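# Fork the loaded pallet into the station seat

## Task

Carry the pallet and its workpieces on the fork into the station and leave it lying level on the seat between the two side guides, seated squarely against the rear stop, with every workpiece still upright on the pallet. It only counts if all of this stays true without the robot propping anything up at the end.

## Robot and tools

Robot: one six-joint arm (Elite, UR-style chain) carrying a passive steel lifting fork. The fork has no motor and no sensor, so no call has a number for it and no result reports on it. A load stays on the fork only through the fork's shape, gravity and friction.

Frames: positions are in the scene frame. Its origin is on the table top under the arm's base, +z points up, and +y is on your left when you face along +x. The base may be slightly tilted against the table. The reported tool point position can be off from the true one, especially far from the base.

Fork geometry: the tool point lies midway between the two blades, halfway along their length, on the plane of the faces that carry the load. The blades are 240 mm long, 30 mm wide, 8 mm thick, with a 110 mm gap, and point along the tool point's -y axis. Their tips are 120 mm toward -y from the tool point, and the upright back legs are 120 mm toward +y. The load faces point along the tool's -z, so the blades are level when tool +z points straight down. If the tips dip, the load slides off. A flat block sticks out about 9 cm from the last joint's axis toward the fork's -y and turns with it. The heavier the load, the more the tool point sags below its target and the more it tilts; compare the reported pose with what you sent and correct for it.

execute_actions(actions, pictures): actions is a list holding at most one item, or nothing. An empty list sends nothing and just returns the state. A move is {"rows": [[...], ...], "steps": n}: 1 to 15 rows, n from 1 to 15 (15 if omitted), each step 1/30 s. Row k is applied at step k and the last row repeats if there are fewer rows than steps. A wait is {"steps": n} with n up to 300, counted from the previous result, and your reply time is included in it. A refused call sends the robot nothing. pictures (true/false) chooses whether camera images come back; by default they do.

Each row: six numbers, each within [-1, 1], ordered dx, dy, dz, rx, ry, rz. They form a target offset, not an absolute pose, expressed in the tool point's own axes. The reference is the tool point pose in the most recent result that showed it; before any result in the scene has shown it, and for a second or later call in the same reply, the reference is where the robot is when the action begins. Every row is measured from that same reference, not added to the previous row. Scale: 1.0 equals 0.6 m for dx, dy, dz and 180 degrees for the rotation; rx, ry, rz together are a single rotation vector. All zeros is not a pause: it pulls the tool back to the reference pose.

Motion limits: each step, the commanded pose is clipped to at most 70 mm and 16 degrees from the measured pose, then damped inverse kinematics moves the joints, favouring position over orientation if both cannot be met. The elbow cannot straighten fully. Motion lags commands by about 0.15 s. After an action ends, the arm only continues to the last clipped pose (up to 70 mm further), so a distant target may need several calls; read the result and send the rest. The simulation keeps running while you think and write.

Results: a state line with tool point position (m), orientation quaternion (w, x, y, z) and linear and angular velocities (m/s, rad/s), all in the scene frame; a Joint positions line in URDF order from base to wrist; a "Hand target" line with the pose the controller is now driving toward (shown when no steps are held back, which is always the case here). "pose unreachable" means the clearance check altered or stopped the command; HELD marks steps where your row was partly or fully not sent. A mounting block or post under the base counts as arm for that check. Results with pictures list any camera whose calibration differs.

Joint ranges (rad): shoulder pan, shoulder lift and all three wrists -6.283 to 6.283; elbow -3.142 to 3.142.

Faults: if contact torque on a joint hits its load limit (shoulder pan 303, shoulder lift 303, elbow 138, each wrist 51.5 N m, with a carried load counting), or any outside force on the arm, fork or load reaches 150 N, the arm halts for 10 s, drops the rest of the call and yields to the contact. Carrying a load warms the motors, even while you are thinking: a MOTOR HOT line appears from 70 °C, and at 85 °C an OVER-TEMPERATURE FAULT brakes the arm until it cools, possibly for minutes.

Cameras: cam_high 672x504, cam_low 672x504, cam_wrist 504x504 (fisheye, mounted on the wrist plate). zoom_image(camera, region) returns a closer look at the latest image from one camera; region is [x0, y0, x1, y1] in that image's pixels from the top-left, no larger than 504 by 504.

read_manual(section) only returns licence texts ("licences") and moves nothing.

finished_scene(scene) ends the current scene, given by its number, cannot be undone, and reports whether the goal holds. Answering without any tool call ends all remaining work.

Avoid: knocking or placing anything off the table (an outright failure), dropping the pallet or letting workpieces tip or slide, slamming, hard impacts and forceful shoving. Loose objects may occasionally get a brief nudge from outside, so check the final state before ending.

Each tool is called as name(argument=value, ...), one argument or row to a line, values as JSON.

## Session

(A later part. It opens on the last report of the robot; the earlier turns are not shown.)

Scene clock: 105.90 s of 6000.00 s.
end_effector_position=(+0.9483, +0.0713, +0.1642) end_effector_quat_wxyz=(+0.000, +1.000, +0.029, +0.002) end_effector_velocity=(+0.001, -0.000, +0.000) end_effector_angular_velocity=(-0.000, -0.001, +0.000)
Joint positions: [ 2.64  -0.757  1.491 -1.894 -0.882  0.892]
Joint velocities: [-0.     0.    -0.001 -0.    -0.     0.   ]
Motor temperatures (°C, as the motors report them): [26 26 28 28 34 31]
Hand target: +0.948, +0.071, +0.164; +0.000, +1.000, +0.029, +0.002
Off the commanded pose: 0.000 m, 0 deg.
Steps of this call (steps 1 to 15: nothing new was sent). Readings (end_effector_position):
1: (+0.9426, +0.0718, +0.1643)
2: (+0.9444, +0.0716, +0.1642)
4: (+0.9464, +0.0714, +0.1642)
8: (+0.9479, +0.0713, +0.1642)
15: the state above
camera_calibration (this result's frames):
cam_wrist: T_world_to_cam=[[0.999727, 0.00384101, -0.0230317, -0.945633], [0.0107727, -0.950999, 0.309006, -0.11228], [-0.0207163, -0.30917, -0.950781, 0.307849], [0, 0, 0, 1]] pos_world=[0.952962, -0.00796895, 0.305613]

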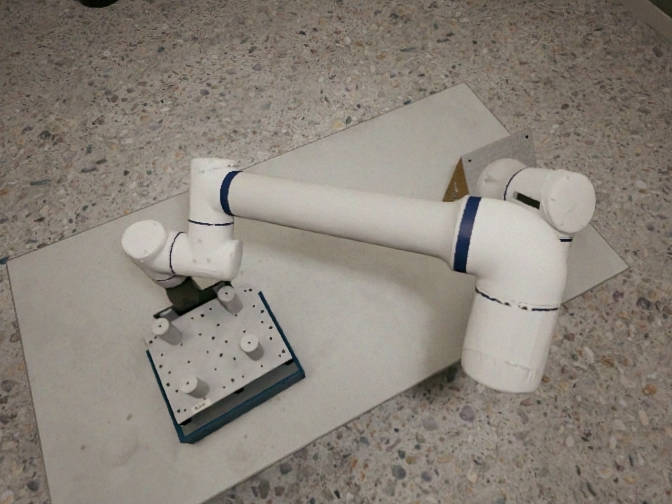

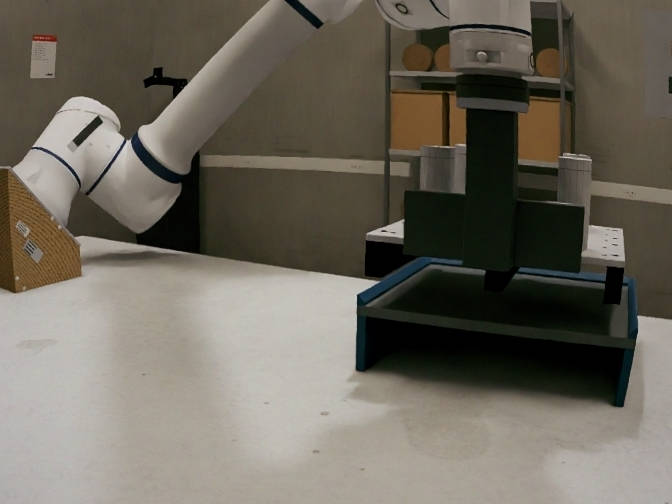

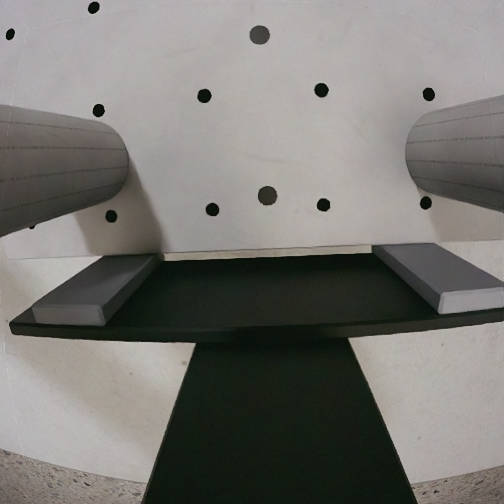

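execute_actions(
  actions=[
    {"rows":[[0.002,0,0.003,0,0,0],[0.004,0,0.007,0,-0.0013,0],[0.006,0,0.011,0,-0.0013,0],[0.006,0,0.015,0,-0.0013,0],[0.006,0,0.019,0,-0.0013,0],[0.006,0,0.023,0,-0.0013,0],[0.006,0,0.027,0,-0.0013,0],[0.006,0,0.03,0,-0.0013,0]]},
  ],
)

zoom_image(
  camera="cam_low",
  region=[340, 200, 672, 400],
)

zoom_image(
  camera="cam_high",
  region=[130, 280, 330, 460],
)

Scene clock: 113.90 s of 6000.00 s.
end_effector_position=(+0.9520, +0.0715, +0.1467) end_effector_quat_wxyz=(+0.000, +1.000, +0.029, -0.000) end_effector_velocity=(+0.000, -0.001, -0.006) end_effector_angular_velocity=(+0.001, +0.001, -0.001)
Joint positions: [ 2.654 -0.741  1.49  -1.915 -0.879  0.906]
Joint velocities: [ 0.003  0.004  0.003 -0.008  0.001  0.004]
Motor temperatures (°C, as the motors report them): [26 26 28 28 34 31]
Hand target: +0.952, +0.071, +0.146; +0.000, +1.000, +0.029, -0.000
Off the commanded pose: 0.001 m, 0 deg.
Steps of this call (steps 1 to 90: nothing new was sent; then 4.50 s passed at rest; steps 91 to 105: all 15 steps of this action). Readings (end_effector_position):
91: (+0.9484, +0.0713, +0.1642)
92: (+0.9487, +0.0714, +0.1637)
94: (+0.9501, +0.0715, +0.1611)
98: (+0.9517, +0.0715, +0.1531)
105: the state above
camera_calibration (this result's frames):
cam_wrist: T_world_to_cam=[[0.999625, 0.00383205, -0.0271118, -0.948969], [0.0120322, -0.950911, 0.30923, -0.107992], [-0.0245959, -0.30944, -0.950601, 0.295038], [0, 0, 0, 1]] pos_world=[0.957169, -0.00775801, 0.288129]

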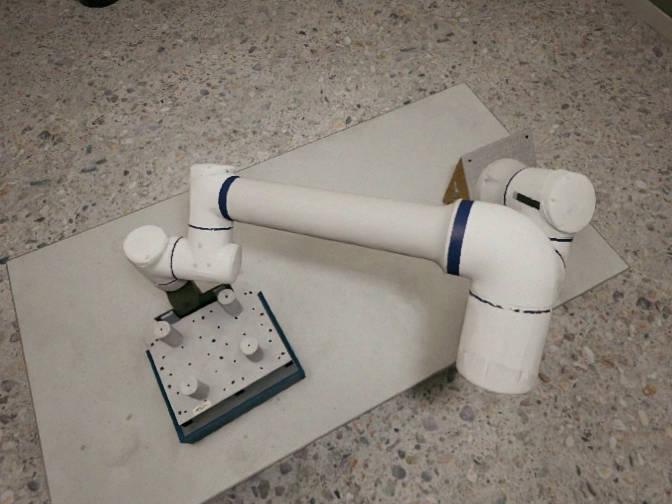

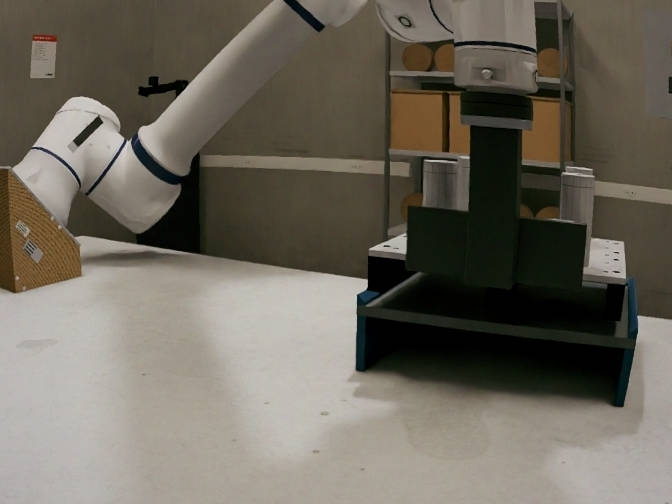

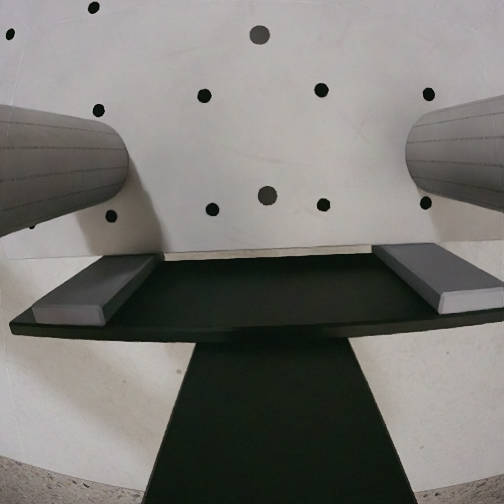

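Region (340, 200, 672, 400) of cam_low's 672x504 image, scaled by 1.518, with more detail than that image has; it fills the top 304 rows of this view, and the rest is white.

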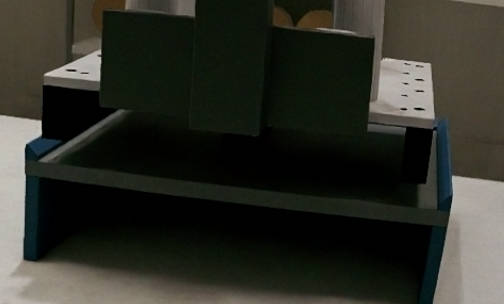

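Region (130, 280, 330, 460) of cam_high's 672x504 image, scaled by 2.520, with more detail than that image has; it fills the top 454 rows of this view, and the rest is white.

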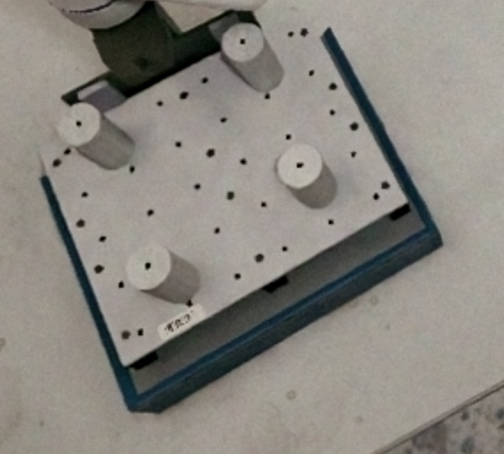

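execute_actions(
  actions=[
    {"rows":[[0.002,0,0.002,0,0,0],[0.004,0,0.004,0,0,0],[0.004,0,0.006,0,0,0],[0.004,0,0.008,0,0,0],[0.004,0,0.01,0,0,0],[0.004,0,0.012,0,0,0],[0.004,0,0.014,0,0,0],[0.004,0,0.016,0,0,0],[0.004,0,0.018,0,0,0],[0.004,0,0.02,0,0,0],[0.004,0,0.022,0,0,0],[0.004,0,0.024,0,0,0],[0.004,0,0.026,0,0,0],[0.004,0,0.028,0,0,0],[0.004,0,0.03,0,0,0]]},
  ],
  pictures=false,
)

execute_actions(
  actions=[
    {"steps":15},
  ],
)

zoom_image(
  camera="cam_low",
  region=[340, 200, 672, 400],
)

zoom_image(
  camera="cam_high",
  region=[130, 280, 330, 460],
)

Scene clock: 129.77 s of 6000.00 s.
end_effector_position=(+0.9543, +0.0716, +0.1326) end_effector_quat_wxyz=(+0.000, +1.000, +0.029, -0.000) end_effector_velocity=(-0.000, -0.000, -0.036) end_effector_angular_velocity=(+0.001, +0.001, -0.002)
Joint positions: [ 2.664 -0.73   1.492 -1.936 -0.875  0.918]
Joint velocities: [ 0.023  0.022  0.02  -0.058  0.009  0.028]
Motor temperatures (°C, as the motors report them): [26 26 28 28 34 31]
Hand target: +0.954, +0.072, +0.129; +0.000, +1.000, +0.029, -0.000
Off the commanded pose: 0.004 m, 0 deg.
Steps of this call (steps 1 to 90: nothing new was sent; then 12.37 s passed at rest; steps 91 to 105: all 15 steps of this action). Readings (end_effector_position):
91: (+0.9520, +0.0715, +0.1462)
92: (+0.9522, +0.0715, +0.1459)
94: (+0.9533, +0.0716, +0.1447)
98: (+0.9543, +0.0716, +0.1409)
105: the state above

Scene clock: 130.27 s of 6000.00 s.
end_effector_position=(+0.9543, +0.0716, +0.1288) end_effector_quat_wxyz=(+0.000, +1.000, +0.029, -0.000) end_effector_velocity=(+0.001, +0.000, -0.000) end_effector_angular_velocity=(-0.001, -0.001, +0.001)
Joint positions: [ 2.666 -0.728  1.494 -1.942 -0.874  0.921]
Joint velocities: [ 0.     0.    -0.    -0.002 -0.     0.001]
Motor temperatures (°C, as the motors report them): [26 26 28 28 34 31]
Hand target: +0.954, +0.072, +0.129; +0.000, +1.000, +0.029, -0.000
Off the commanded pose: 0.000 m, 0 deg.
Steps of this call (steps 1 to 15: nothing new was sent). Readings (end_effector_position):
1: (+0.9543, +0.0716, +0.1314)
2: (+0.9543, +0.0716, +0.1305)
4: (+0.9543, +0.0716, +0.1296)
8: (+0.9543, +0.0716, +0.1289)
15: the state above
camera_calibration (this result's frames):
cam_wrist: T_world_to_cam=[[0.999623, 0.00383992, -0.0271865, -0.951814], [0.0120633, -0.950906, 0.309245, -0.102393], [-0.0246643, -0.309457, -0.950594, 0.278121], [0, 0, 0, 1]] pos_world=[0.95955, -0.0076446, 0.270168]

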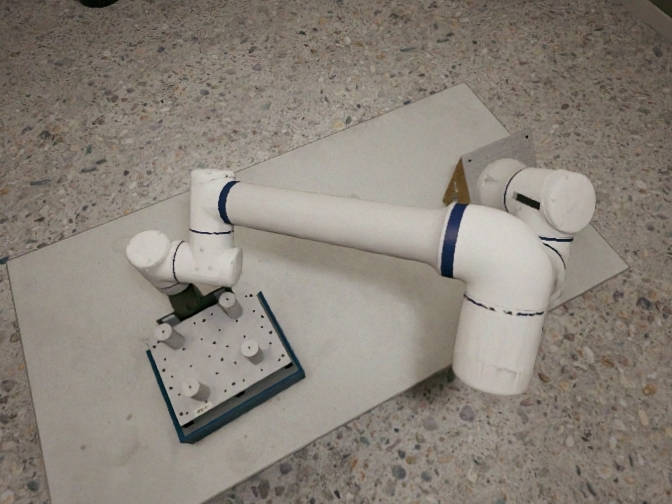

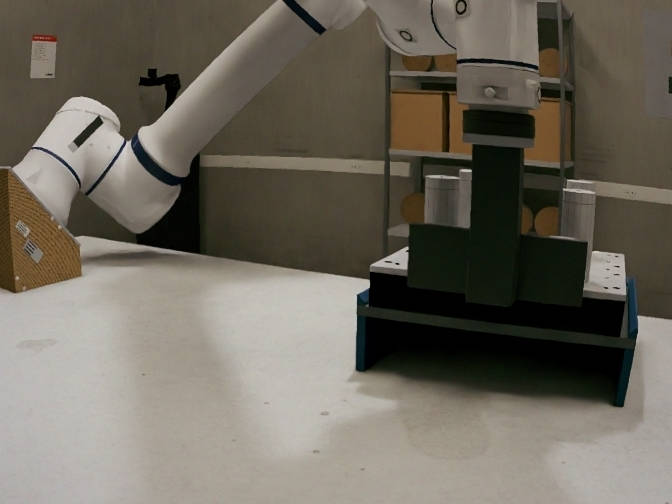

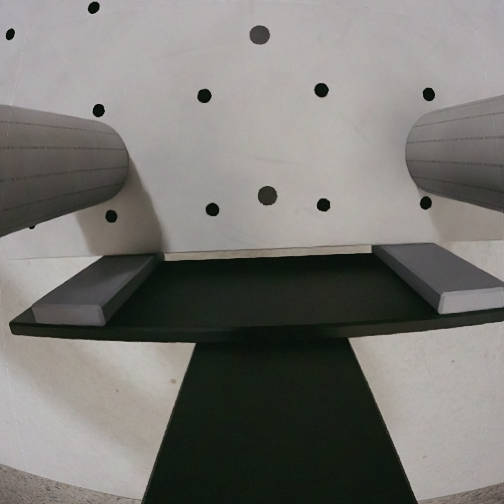

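Region (340, 200, 672, 400) of cam_low's 672x504 image, scaled by 1.518, with more detail than that image has; it fills the top 304 rows of this view, and the rest is white.

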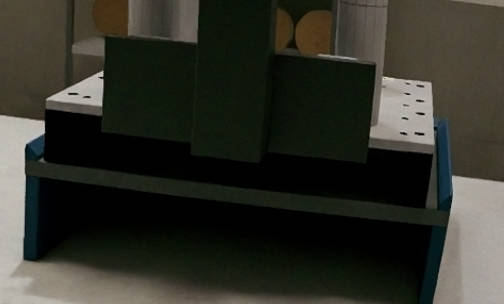

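Region (130, 280, 330, 460) of cam_high's 672x504 image, scaled by 2.520, with more detail than that image has; it fills the top 454 rows of this view, and the rest is white.

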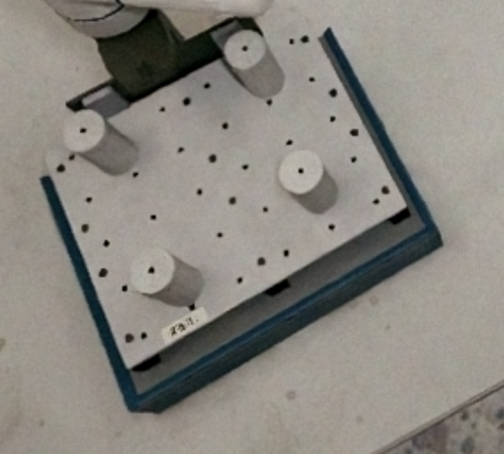

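execute_actions(
  actions=[
    {"rows":[[0.002,0,0.001,0,0,0],[0.003,0,0.002,0,0,0],[0.003,0,0.004,0,0,0],[0.003,0,0.006,0,0,0],[0.003,0,0.008,0,0,0],[0.003,0,0.01,0,0,0],[0.003,0,0.012,0,0,0],[0.003,0,0.014,0,0,0],[0.003,-0.003,0.014,0,0,0],[0.003,-0.006,0.014,0,0,0],[0.003,-0.009,0.014,0,0,0],[0.003,-0.012,0.014,0,0,0],[0.003,-0.015,0.014,0,0,0],[0.003,-0.018,0.014,0,0,0],[0.003,-0.021,0.014,0,0,0]]},
  ],
  pictures=false,
)

execute_actions(
  actions=[
    {"steps":15},
  ],
)

zoom_image(
  camera="cam_high",
  region=[160, 340, 320, 450],
)

Scene clock: 138.80 s of 6000.00 s.
end_effector_position=(+0.9557, +0.0787, +0.1206) end_effector_quat_wxyz=(+0.000, +1.000, +0.029, -0.000) end_effector_velocity=(-0.002, +0.050, -0.002) end_effector_angular_velocity=(-0.001, -0.001, +0.003)
Joint positions: [ 2.677 -0.728  1.499 -1.955 -0.87   0.934]
Joint velocities: [ 0.033 -0.05   0.031 -0.008  0.012  0.039]
Motor temperatures (°C, as the motors report them): [26 26 28 28 34 31]
Hand target: +0.955, +0.084, +0.120; +0.000, +1.000, +0.029, -0.000
Off the commanded pose: 0.006 m, 0 deg.
Steps of this call (steps 1 to 90: nothing new was sent; then 5.03 s passed at rest; steps 91 to 105: all 15 steps of this action). Readings (end_effector_position):
91: (+0.9543, +0.0716, +0.1287)
92: (+0.9545, +0.0716, +0.1285)
94: (+0.9553, +0.0716, +0.1276)
98: (+0.9564, +0.0718, +0.1246)
105: the state above

Scene clock: 139.30 s of 6000.00 s.
end_effector_position=(+0.9554, +0.0842, +0.1203) end_effector_quat_wxyz=(+0.000, +1.000, +0.029, -0.000) end_effector_velocity=(+0.001, +0.000, +0.000) end_effector_angular_velocity=(-0.000, -0.001, +0.002)
Joint positions: [ 2.681 -0.733  1.502 -1.956 -0.869  0.938]
Joint velocities: [ 0.    -0.    -0.001 -0.     0.    -0.001]
Motor temperatures (°C, as the motors report them): [26 26 28 28 34 31]
Hand target: +0.955, +0.084, +0.120; +0.000, +1.000, +0.029, -0.000
Off the commanded pose: 0.000 m, 0 deg.
Steps of this call (steps 1 to 15: nothing new was sent). Readings (end_effector_position):
1: (+0.9556, +0.0804, +0.1205)
2: (+0.9556, +0.0817, +0.1205)
4: (+0.9555, +0.0830, +0.1204)
8: (+0.9554, +0.0839, +0.1203)
15: the state above
camera_calibration (this result's frames):
cam_wrist: T_world_to_cam=[[0.999621, 0.00385352, -0.0272516, -0.953146], [0.0120967, -0.950902, 0.309257, -0.0878661], [-0.0247219, -0.30947, -0.950588, 0.274088], [0, 0, 0, 1]] pos_world=[0.960624, 0.00494276, 0.261743]

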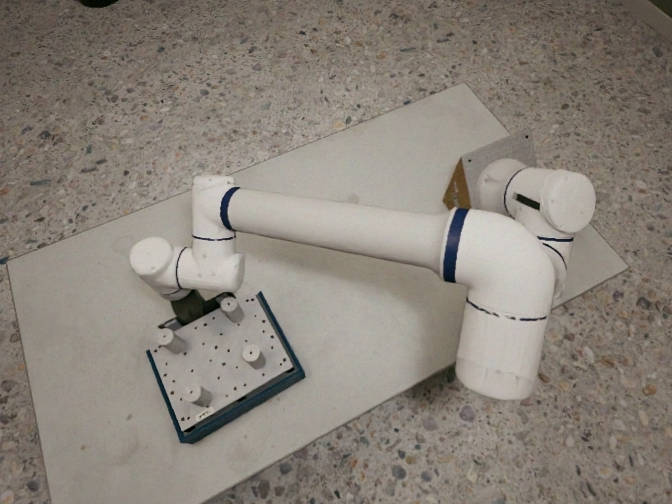

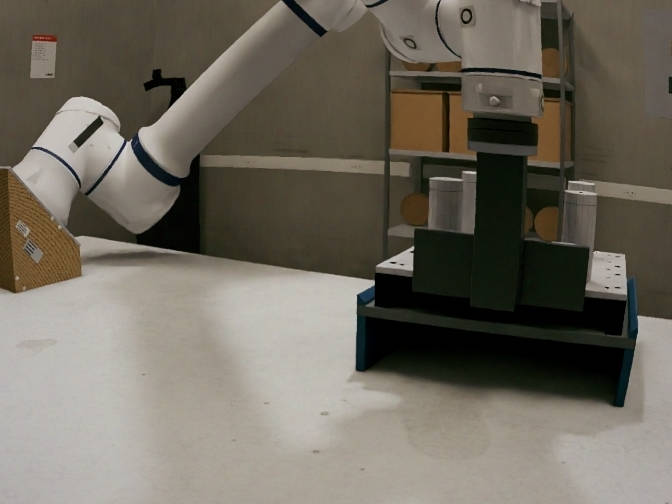

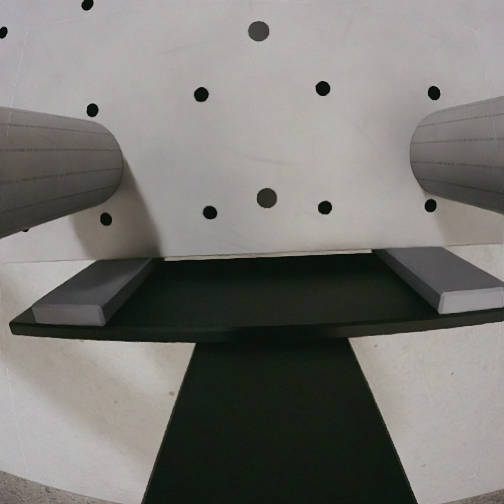

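Region (160, 340, 320, 450) of cam_high's 672x504 image, scaled by 3.150, with more detail than that image has; it fills the top 346 rows of this view, and the rest is white.

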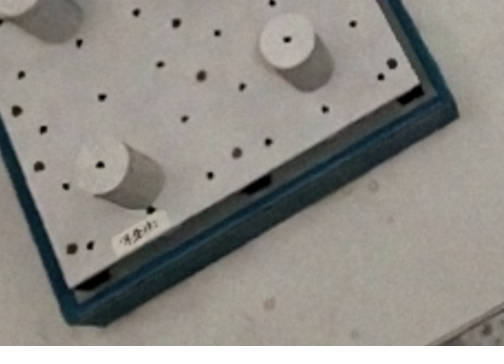

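execute_actions(
  actions=[
    {"rows":[[0,-0.001,0,0,0,0],[0,-0.002,0,0,0,0],[0,-0.003,0,0,0,0],[0,-0.004,0,0,0,0],[0,-0.0045,0,0,0,0]]},
  ],
)

zoom_image(
  camera="cam_high",
  region=[160, 340, 320, 450],
)

Scene clock: 147.77 s of 6000.00 s.
end_effector_position=(+0.9552, +0.0868, +0.1203) end_effector_quat_wxyz=(+0.000, +1.000, +0.029, -0.000) end_effector_velocity=(-0.000, -0.000, +0.000) end_effector_angular_velocity=(+0.001, -0.000, -0.002)
Joint positions: [ 2.682 -0.736  1.504 -1.956 -0.868  0.94 ]
Joint velocities: [-0.001 -0.     0.001  0.     0.     0.   ]
Motor temperatures (°C, as the motors report them): [26 26 28 28 34 31]
Hand target: +0.955, +0.087, +0.120; +0.000, +1.000, +0.029, -0.000
Off the commanded pose: 0.000 m, 0 deg.
Steps of this call (steps 1 to 90: nothing new was sent; then 4.97 s passed at rest; steps 91 to 105: all 15 steps of this action). Readings (end_effector_position):
91: (+0.9554, +0.0842, +0.1203)
92: (+0.9554, +0.0843, +0.1204)
94: (+0.9553, +0.0850, +0.1203)
98: (+0.9552, +0.0864, +0.1203)
105: the state above
camera_calibration (this result's frames):
cam_wrist: T_world_to_cam=[[0.999621, 0.00384541, -0.0272465, -0.953002], [0.0120877, -0.950898, 0.309269, -0.0853374], [-0.0247194, -0.309481, -0.950584, 0.274908], [0, 0, 0, 1]] pos_world=[0.960468, 0.00759634, 0.261749]

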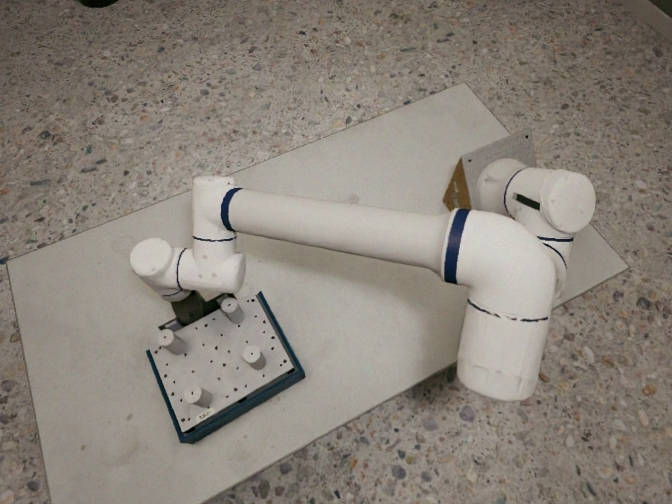

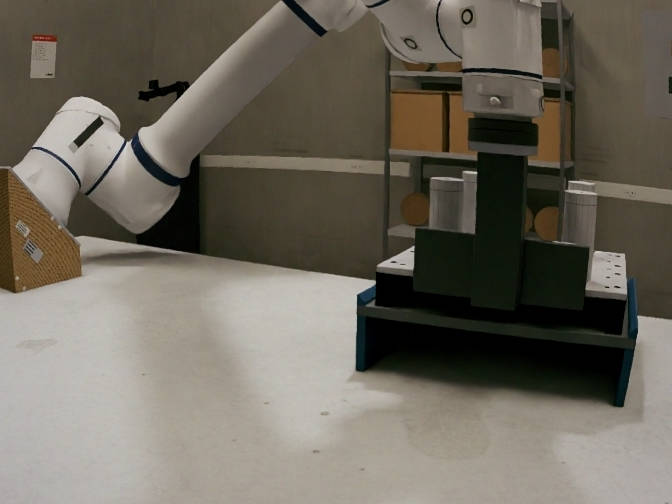

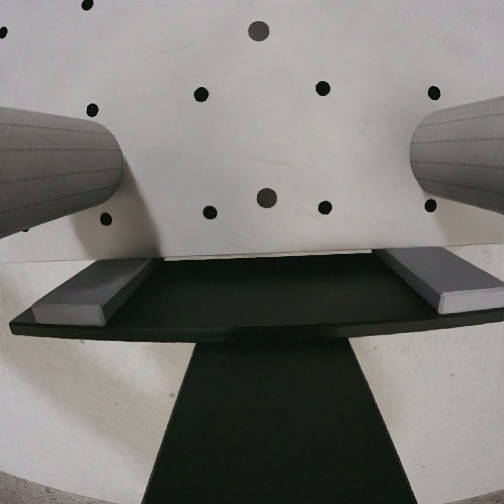

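Region (160, 340, 320, 450) of cam_high's 672x504 image, scaled by 3.150, with more detail than that image has; it fills the top 346 rows of this view, and the rest is white.

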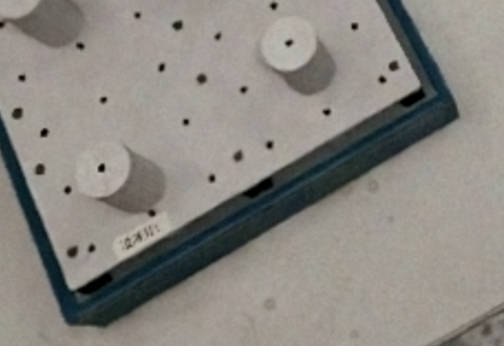

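execute_actions(
  actions=[
    {"rows":[[0,-0.0025,0,0,0,0],[0,-0.0025,0,0,0,0],[0,-0.0025,0,0,0,0],[0,-0.0025,0,0,0,0],[0,-0.0025,0,0,0,0],[0,-0.0025,0,0,0,0],[0,-0.0025,0,0,0,0],[0,-0.0025,0,0,0,0],[0,-0.001,0,0,0,0]]},
  ],
  pictures=false,
)

Scene clock: 154.67 s of 6000.00 s.
end_effector_position=(+0.9552, +0.0879, +0.1202) end_effector_quat_wxyz=(+0.000, +1.000, +0.029, -0.000) end_effector_velocity=(+0.000, -0.003, +0.001) end_effector_angular_velocity=(+0.001, -0.000, -0.002)
Joint positions: [ 2.683 -0.737  1.504 -1.956 -0.868  0.941]
Joint velocities: [-0.003  0.003 -0.002  0.001 -0.    -0.001]
Motor temperatures (°C, as the motors report them): [26 26 28 28 34 31]
Hand target: +0.955, +0.087, +0.120; +0.000, +1.000, +0.029, -0.000
Off the commanded pose: 0.000 m, 0 deg.
Steps of this call (steps 1 to 90: nothing new was sent; then 3.40 s passed at rest; steps 91 to 105: all 15 steps of this action). Readings (end_effector_position):
91: (+0.9552, +0.0869, +0.1203)
92: (+0.9552, +0.0872, +0.1203)
94: (+0.9552, +0.0879, +0.1203)
98: (+0.9552, +0.0882, +0.1203)
105: the state above

execute_actions(
  actions=[
    {"rows":[[0,-0.003,0,0,0,0],[0,-0.003,0,0,0,0],[0,-0.003,0,0,0,0],[0,-0.003,0,0,0,0],[0,-0.003,0,0,0,0],[0,-0.003,0,0,0,0],[0,-0.003,0,0,0,0],[0,-0.003,0,0,0,0],[0,-0.0005,0,0,0,0]]},
  ],
  pictures=false,
)

Scene clock: 159.10 s of 6000.00 s.
end_effector_position=(+0.9552, +0.0886, +0.1202) end_effector_quat_wxyz=(+0.000, +1.000, +0.029, -0.000) end_effector_velocity=(-0.000, -0.003, -0.001) end_effector_angular_velocity=(+0.000, -0.001, -0.000)
Joint positions: [ 2.684 -0.738  1.505 -1.956 -0.868  0.941]
Joint velocities: [-0.002  0.003 -0.    -0.002 -0.    -0.002]
Motor temperatures (°C, as the motors report them): [26 26 28 28 34 31]
Hand target: +0.955, +0.088, +0.120; +0.000, +1.000, +0.029, -0.000
Off the commanded pose: 0.000 m, 0 deg.
Steps of this call (steps 1 to 90: nothing new was sent; then 0.93 s passed at rest; steps 91 to 105: all 15 steps of this action). Readings (end_effector_position):
91: (+0.9552, +0.0874, +0.1203)
92: (+0.9552, +0.0876, +0.1204)
94: (+0.9551, +0.0884, +0.1203)
98: (+0.9551, +0.0893, +0.1203)
105: the state above

execute_actions(
  actions=[
    {"rows":[[0,-0.0038,0,0,0,0],[0,-0.0038,0,0,0,0],[0,-0.0038,0,0,0,0],[0,-0.0038,0,0,0,0],[0,-0.0038,0,0,0,0],[0,-0.0038,0,0,0,0],[0,-0.0038,0,0,0,0],[0,-0.0038,0,0,0,0],[0,-0.001,0,0,0,0]]},
  ],
  pictures=false,
)

Scene clock: 164.93 s of 6000.00 s.
end_effector_position=(+0.9551, +0.0897, +0.1201) end_effector_quat_wxyz=(+0.000, +1.000, +0.029, -0.000) end_effector_velocity=(+0.000, -0.001, -0.001) end_effector_angular_velocity=(+0.001, +0.002, +0.001)
Joint positions: [ 2.684 -0.739  1.505 -1.956 -0.867  0.942]
Joint velocities: [ 0.001  0.003 -0.002  0.002  0.    -0.003]
Motor temperatures (°C, as the motors report them): [26 26 28 28 34 31]
Hand target: +0.955, +0.089, +0.120; +0.000, +1.000, +0.029, -0.000
Off the commanded pose: 0.001 m, 0 deg.
Steps of this call (steps 1 to 90: nothing new was sent; then 2.33 s passed at rest; steps 91 to 105: all 15 steps of this action). Readings (end_effector_position):
91: (+0.9552, +0.0882, +0.1202)
92: (+0.9552, +0.0885, +0.1203)
94: (+0.9551, +0.0895, +0.1203)
98: (+0.9550, +0.0902, +0.1202)
105: the state above

execute_actions(
  actions=[
    {"rows":[[0,-0.003,0,0,0,0],[0,-0.003,0,0,0,0],[0,-0.003,0,0,0,0],[0,-0.003,0,0,0,0],[0,-0.003,0,0,0,0],[0,-0.003,0,0,0,0],[0,-0.003,0,0,0,0],[0,-0.003,0,0,0,0],[0,0,0,0,0,0]]},
  ],
)

zoom_image(
  camera="cam_high",
  region=[160, 340, 320, 450],
)

Scene clock: 171.73 s of 6000.00 s.
end_effector_position=(+0.9550, +0.0902, +0.1200) end_effector_quat_wxyz=(-0.000, +1.000, +0.029, -0.000) end_effector_velocity=(+0.001, -0.002, +0.001) end_effector_angular_velocity=(+0.000, -0.001, +0.001)
Joint positions: [ 2.685 -0.739  1.506 -1.956 -0.867  0.942]
Joint velocities: [-0.002  0.003 -0.003 -0.     0.    -0.002]
Motor temperatures (°C, as the motors report them): [26 26 28 28 34 31]
Hand target: +0.955, +0.090, +0.120; +0.000, +1.000, +0.029, -0.000
Off the commanded pose: 0.001 m, 0 deg.
Steps of this call (steps 1 to 90: nothing new was sent; then 3.30 s passed at rest; steps 91 to 105: all 15 steps of this action). Readings (end_effector_position):
91: (+0.9551, +0.0892, +0.1202)
92: (+0.9550, +0.0894, +0.1201)
94: (+0.9549, +0.0901, +0.1201)
98: (+0.9548, +0.0907, +0.1201)
105: the state above
camera_calibration (this result's frames):
cam_wrist: T_world_to_cam=[[0.999615, 0.00480242, -0.0273384, -0.952891], [0.0130116, -0.951073, 0.308693, -0.0828234], [-0.0245183, -0.30893, -0.950769, 0.275431], [0, 0, 0, 1]] pos_world=[0.960354, 0.010894, 0.261388]

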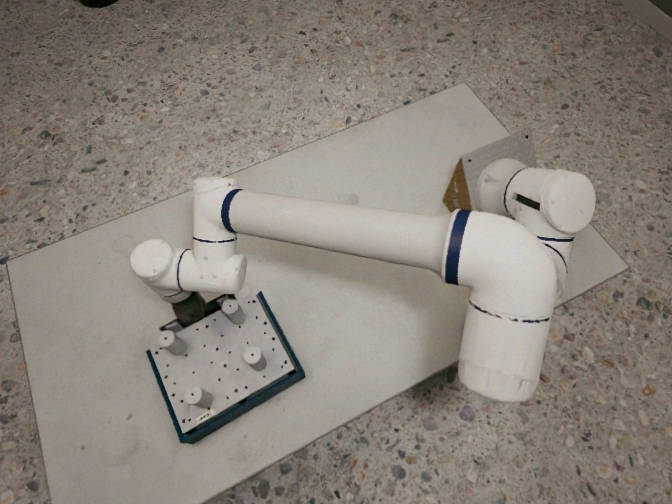

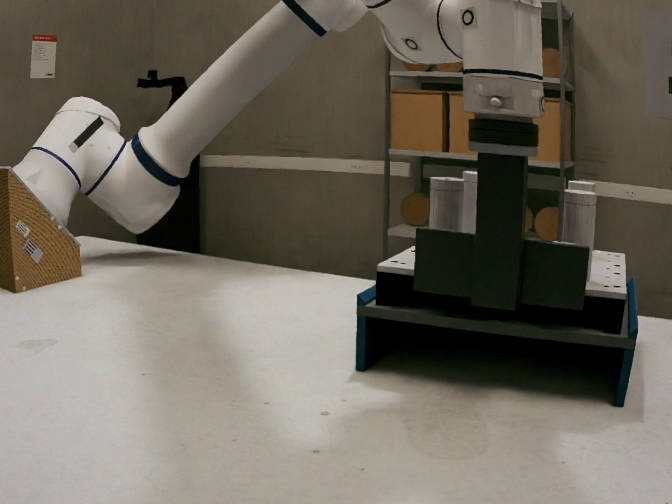

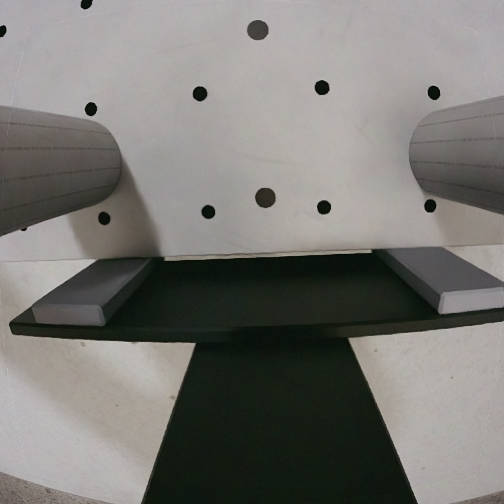

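Region (160, 340, 320, 450) of cam_high's 672x504 image, scaled by 3.150, with more detail than that image has; it fills the top 346 rows of this view, and the rest is white.

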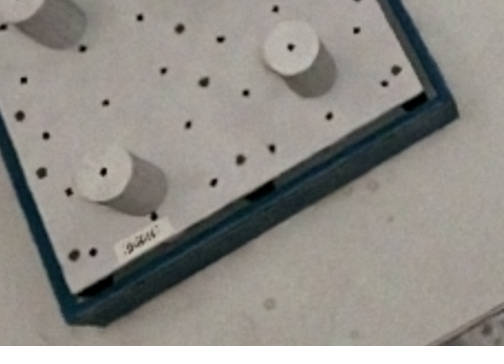

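execute_actions(
  actions=[
    {"rows":[[0,-0.002,0,0,0,-0.002],[0,-0.002,0,0,0,-0.002],[0,-0.002,0,0,0,-0.002],[0,-0.002,0,0,0,-0.002],[0,-0.002,0,0,0,-0.002],[0,-0.002,0,0,0,-0.002],[0,-0.002,0,0,0,-0.002],[0,-0.002,0,0,0,-0.002],[0,0.002,0,0,0,-0.002]]},
  ],
  pictures=false,
)

execute_actions(
  actions=[
    {"rows":[[0,0.005,0.003,0,0,0],[0,0.015,0.006,0,0,0],[0,0.03,0.006,0,0,0],[0,0.05,0.006,0,0,0],[0,0.07,0.006,0,0,0],[0,0.09,0.006,0,0,0]]},
  ],
)

zoom_image(
  camera="cam_high",
  region=[160, 340, 320, 450],
)

Scene clock: 183.20 s of 6000.00 s.
end_effector_position=(+0.9551, +0.0897, +0.1200) end_effector_quat_wxyz=(-0.000, +0.999, +0.033, -0.000) end_effector_velocity=(+0.000, -0.002, -0.001) end_effector_angular_velocity=(+0.001, -0.000, +0.002)
Joint positions: [ 2.685 -0.737  1.503 -1.955 -0.867  0.935]
Joint velocities: [-0.001  0.003 -0.002 -0.001  0.    -0.003]
Motor temperatures (°C, as the motors report them): [26 26 28 28 34 31]
Hand target: +0.955, +0.089, +0.120; -0.000, +0.999, +0.033, -0.000
Off the commanded pose: 0.001 m, 0 deg.
Steps of this call (steps 1 to 90: nothing new was sent; then 7.97 s passed at rest; steps 91 to 105: all 15 steps of this action). Readings (end_effector_position):
91: (+0.9551, +0.0897, +0.1201)
92: (+0.9549, +0.0898, +0.1200)
94: (+0.9548, +0.0901, +0.1200)
98: (+0.9548, +0.0905, +0.1200)
105: the state above

Scene clock: 183.70 s of 6000.00 s.
end_effector_position=(+0.9585, +0.0370, +0.1164) end_effector_quat_wxyz=(-0.000, +0.999, +0.033, -0.000) end_effector_velocity=(+0.003, -0.012, +0.000) end_effector_angular_velocity=(-0.000, -0.001, +0.001)
Joint positions: [ 2.655 -0.679  1.468 -1.955 -0.878  0.899]
Joint velocities: [-0.007  0.015 -0.014  0.003 -0.003 -0.009]
Motor temperatures (°C, as the motors report them): [26 26 28 28 34 31]
Hand target: +0.959, +0.036, +0.116; -0.000, +0.999, +0.033, -0.000
Off the commanded pose: 0.001 m, 0 deg.
Steps of this call (steps 1 to 15: all 15 steps of this action). Readings (end_effector_position):
1: (+0.9551, +0.0896, +0.1199)
2: (+0.9553, +0.0890, +0.1196)
4: (+0.9559, +0.0830, +0.1181)
8: (+0.9569, +0.0506, +0.1167)
15: the state above
camera_calibration (this result's frames):
cam_wrist: T_world_to_cam=[[0.999562, 0.0115937, -0.0272142, -0.956433], [0.0194288, -0.951042, 0.308449, -0.138452], [-0.0223058, -0.308843, -0.950852, 0.253554], [0, 0, 0, 1]] pos_world=[0.96436, -0.0422765, 0.257769]

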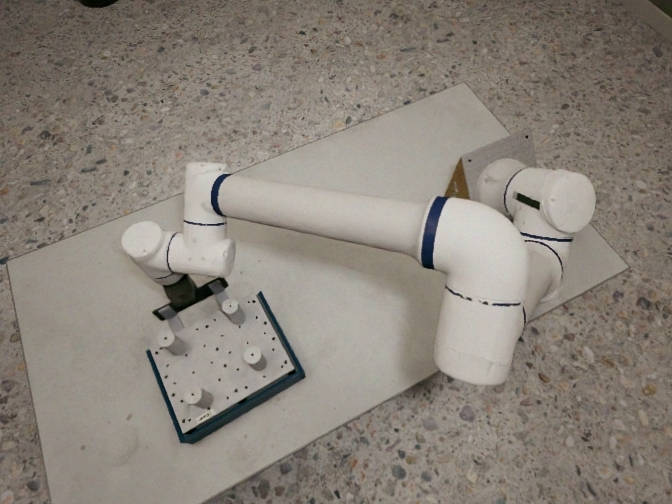

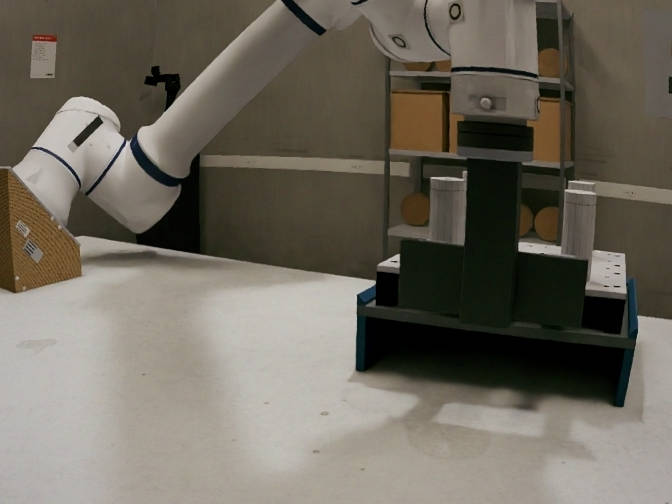

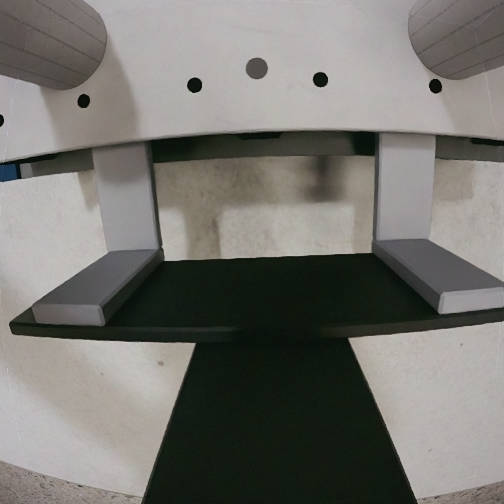

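Region (160, 340, 320, 450) of cam_high's 672x504 image, scaled by 3.150, with more detail than that image has; it fills the top 346 rows of this view, and the rest is white.

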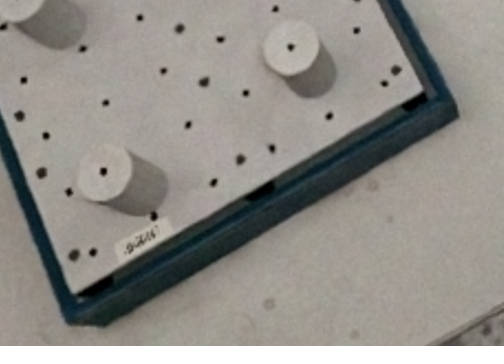

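Unmoved and blocked: seated square. Withdraw.

execute_actions(
  actions=[
    {"rows":[[0,0.05,0,0,0,0],[0,0.1,0,0,0,0],[0,0.35,0,0,0,0]]},
  ],
  pictures=false,
)

execute_actions(
  actions=[
    {"steps":15},
  ],
)

Scene clock: 188.73 s of 6000.00 s.
end_effector_position=(+0.9679, -0.1578, +0.1169) end_effector_quat_wxyz=(+0.000, +0.999, +0.032, +0.001) end_effector_velocity=(+0.043, -0.151, -0.001) end_effector_angular_velocity=(+0.002, +0.008, +0.021)
Joint positions: [ 2.541 -0.455  1.277 -1.91  -0.926  0.771]
Joint velocities: [-0.06   0.233 -0.299  0.116 -0.032 -0.093]
Motor temperatures (°C, as the motors report them): [26 26 28 28 34 31]
Hand target: +0.971, -0.172, +0.117; -0.000, +0.999, +0.033, +0.000
Off the commanded pose: 0.015 m, 0 deg.
Steps of this call (steps 1 to 90: nothing new was sent; then 1.53 s passed at rest; steps 91 to 105: all 15 steps of this action). Readings (end_effector_position):
91: (+0.9587, +0.0353, +0.1164)
92: (+0.9595, +0.0286, +0.1167)
94: (+0.9595, -0.0033, +0.1167)
98: (+0.9609, -0.0667, +0.1171)
105: the state above

Scene clock: 189.23 s of 6000.00 s.
end_effector_position=(+0.9715, -0.1718, +0.1166) end_effector_quat_wxyz=(-0.000, +0.999, +0.033, +0.000) end_effector_velocity=(+0.000, +0.000, -0.001) end_effector_angular_velocity=(-0.000, +0.000, +0.001)
Joint positions: [ 2.535 -0.434  1.25  -1.898 -0.929  0.762]
Joint velocities: [ 0.001  0.001 -0.001  0.     0.    -0.001]
Motor temperatures (°C, as the motors report them): [26 26 28 28 34 31]
Hand target: +0.971, -0.172, +0.117; -0.000, +0.999, +0.033, +0.000
Off the commanded pose: 0.001 m, 0 deg.
Steps of this call (steps 1 to 15: nothing new was sent). Readings (end_effector_position):
1: (+0.9692, -0.1621, +0.1169)
2: (+0.9700, -0.1651, +0.1168)
4: (+0.9708, -0.1686, +0.1166)
8: (+0.9713, -0.1711, +0.1166)
15: the state above
camera_calibration (this result's frames):
cam_wrist: T_world_to_cam=[[0.999588, 0.0114379, -0.0263251, -0.96712], [0.0190066, -0.951041, 0.30848, -0.336956], [-0.0215079, -0.308854, -0.950866, 0.18872], [0, 0, 0, 1]] pos_world=[0.977184, -0.251111, 0.257932]

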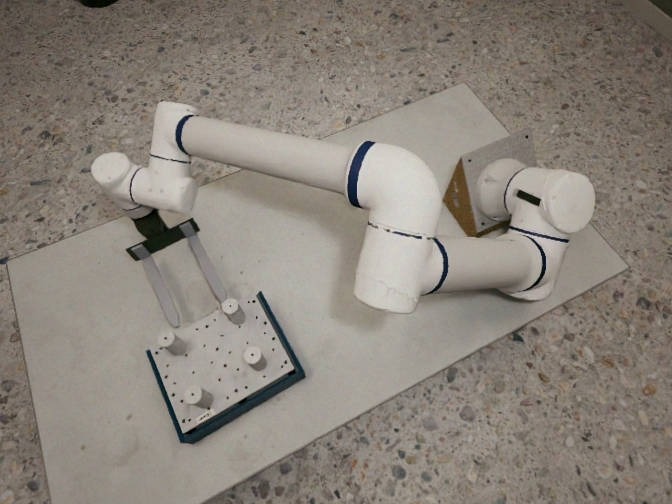

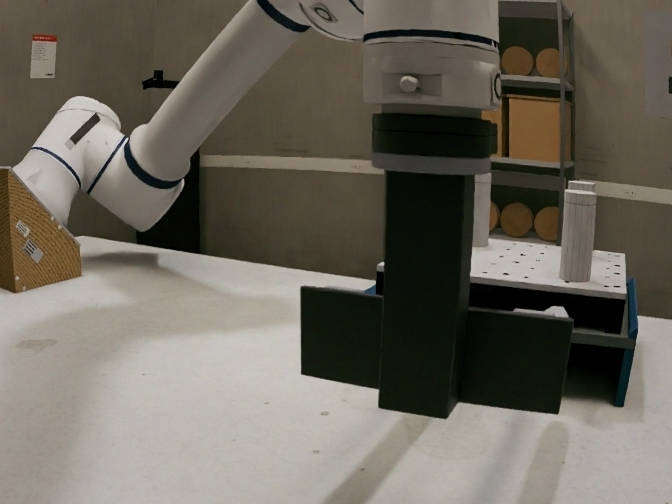

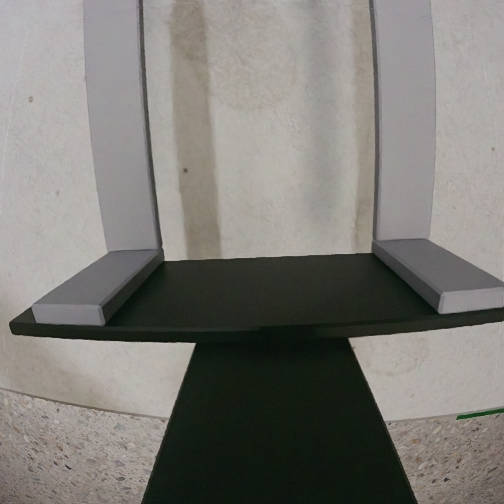

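finished_scene(
  scene=2,
)

The scene is finished: the task was done.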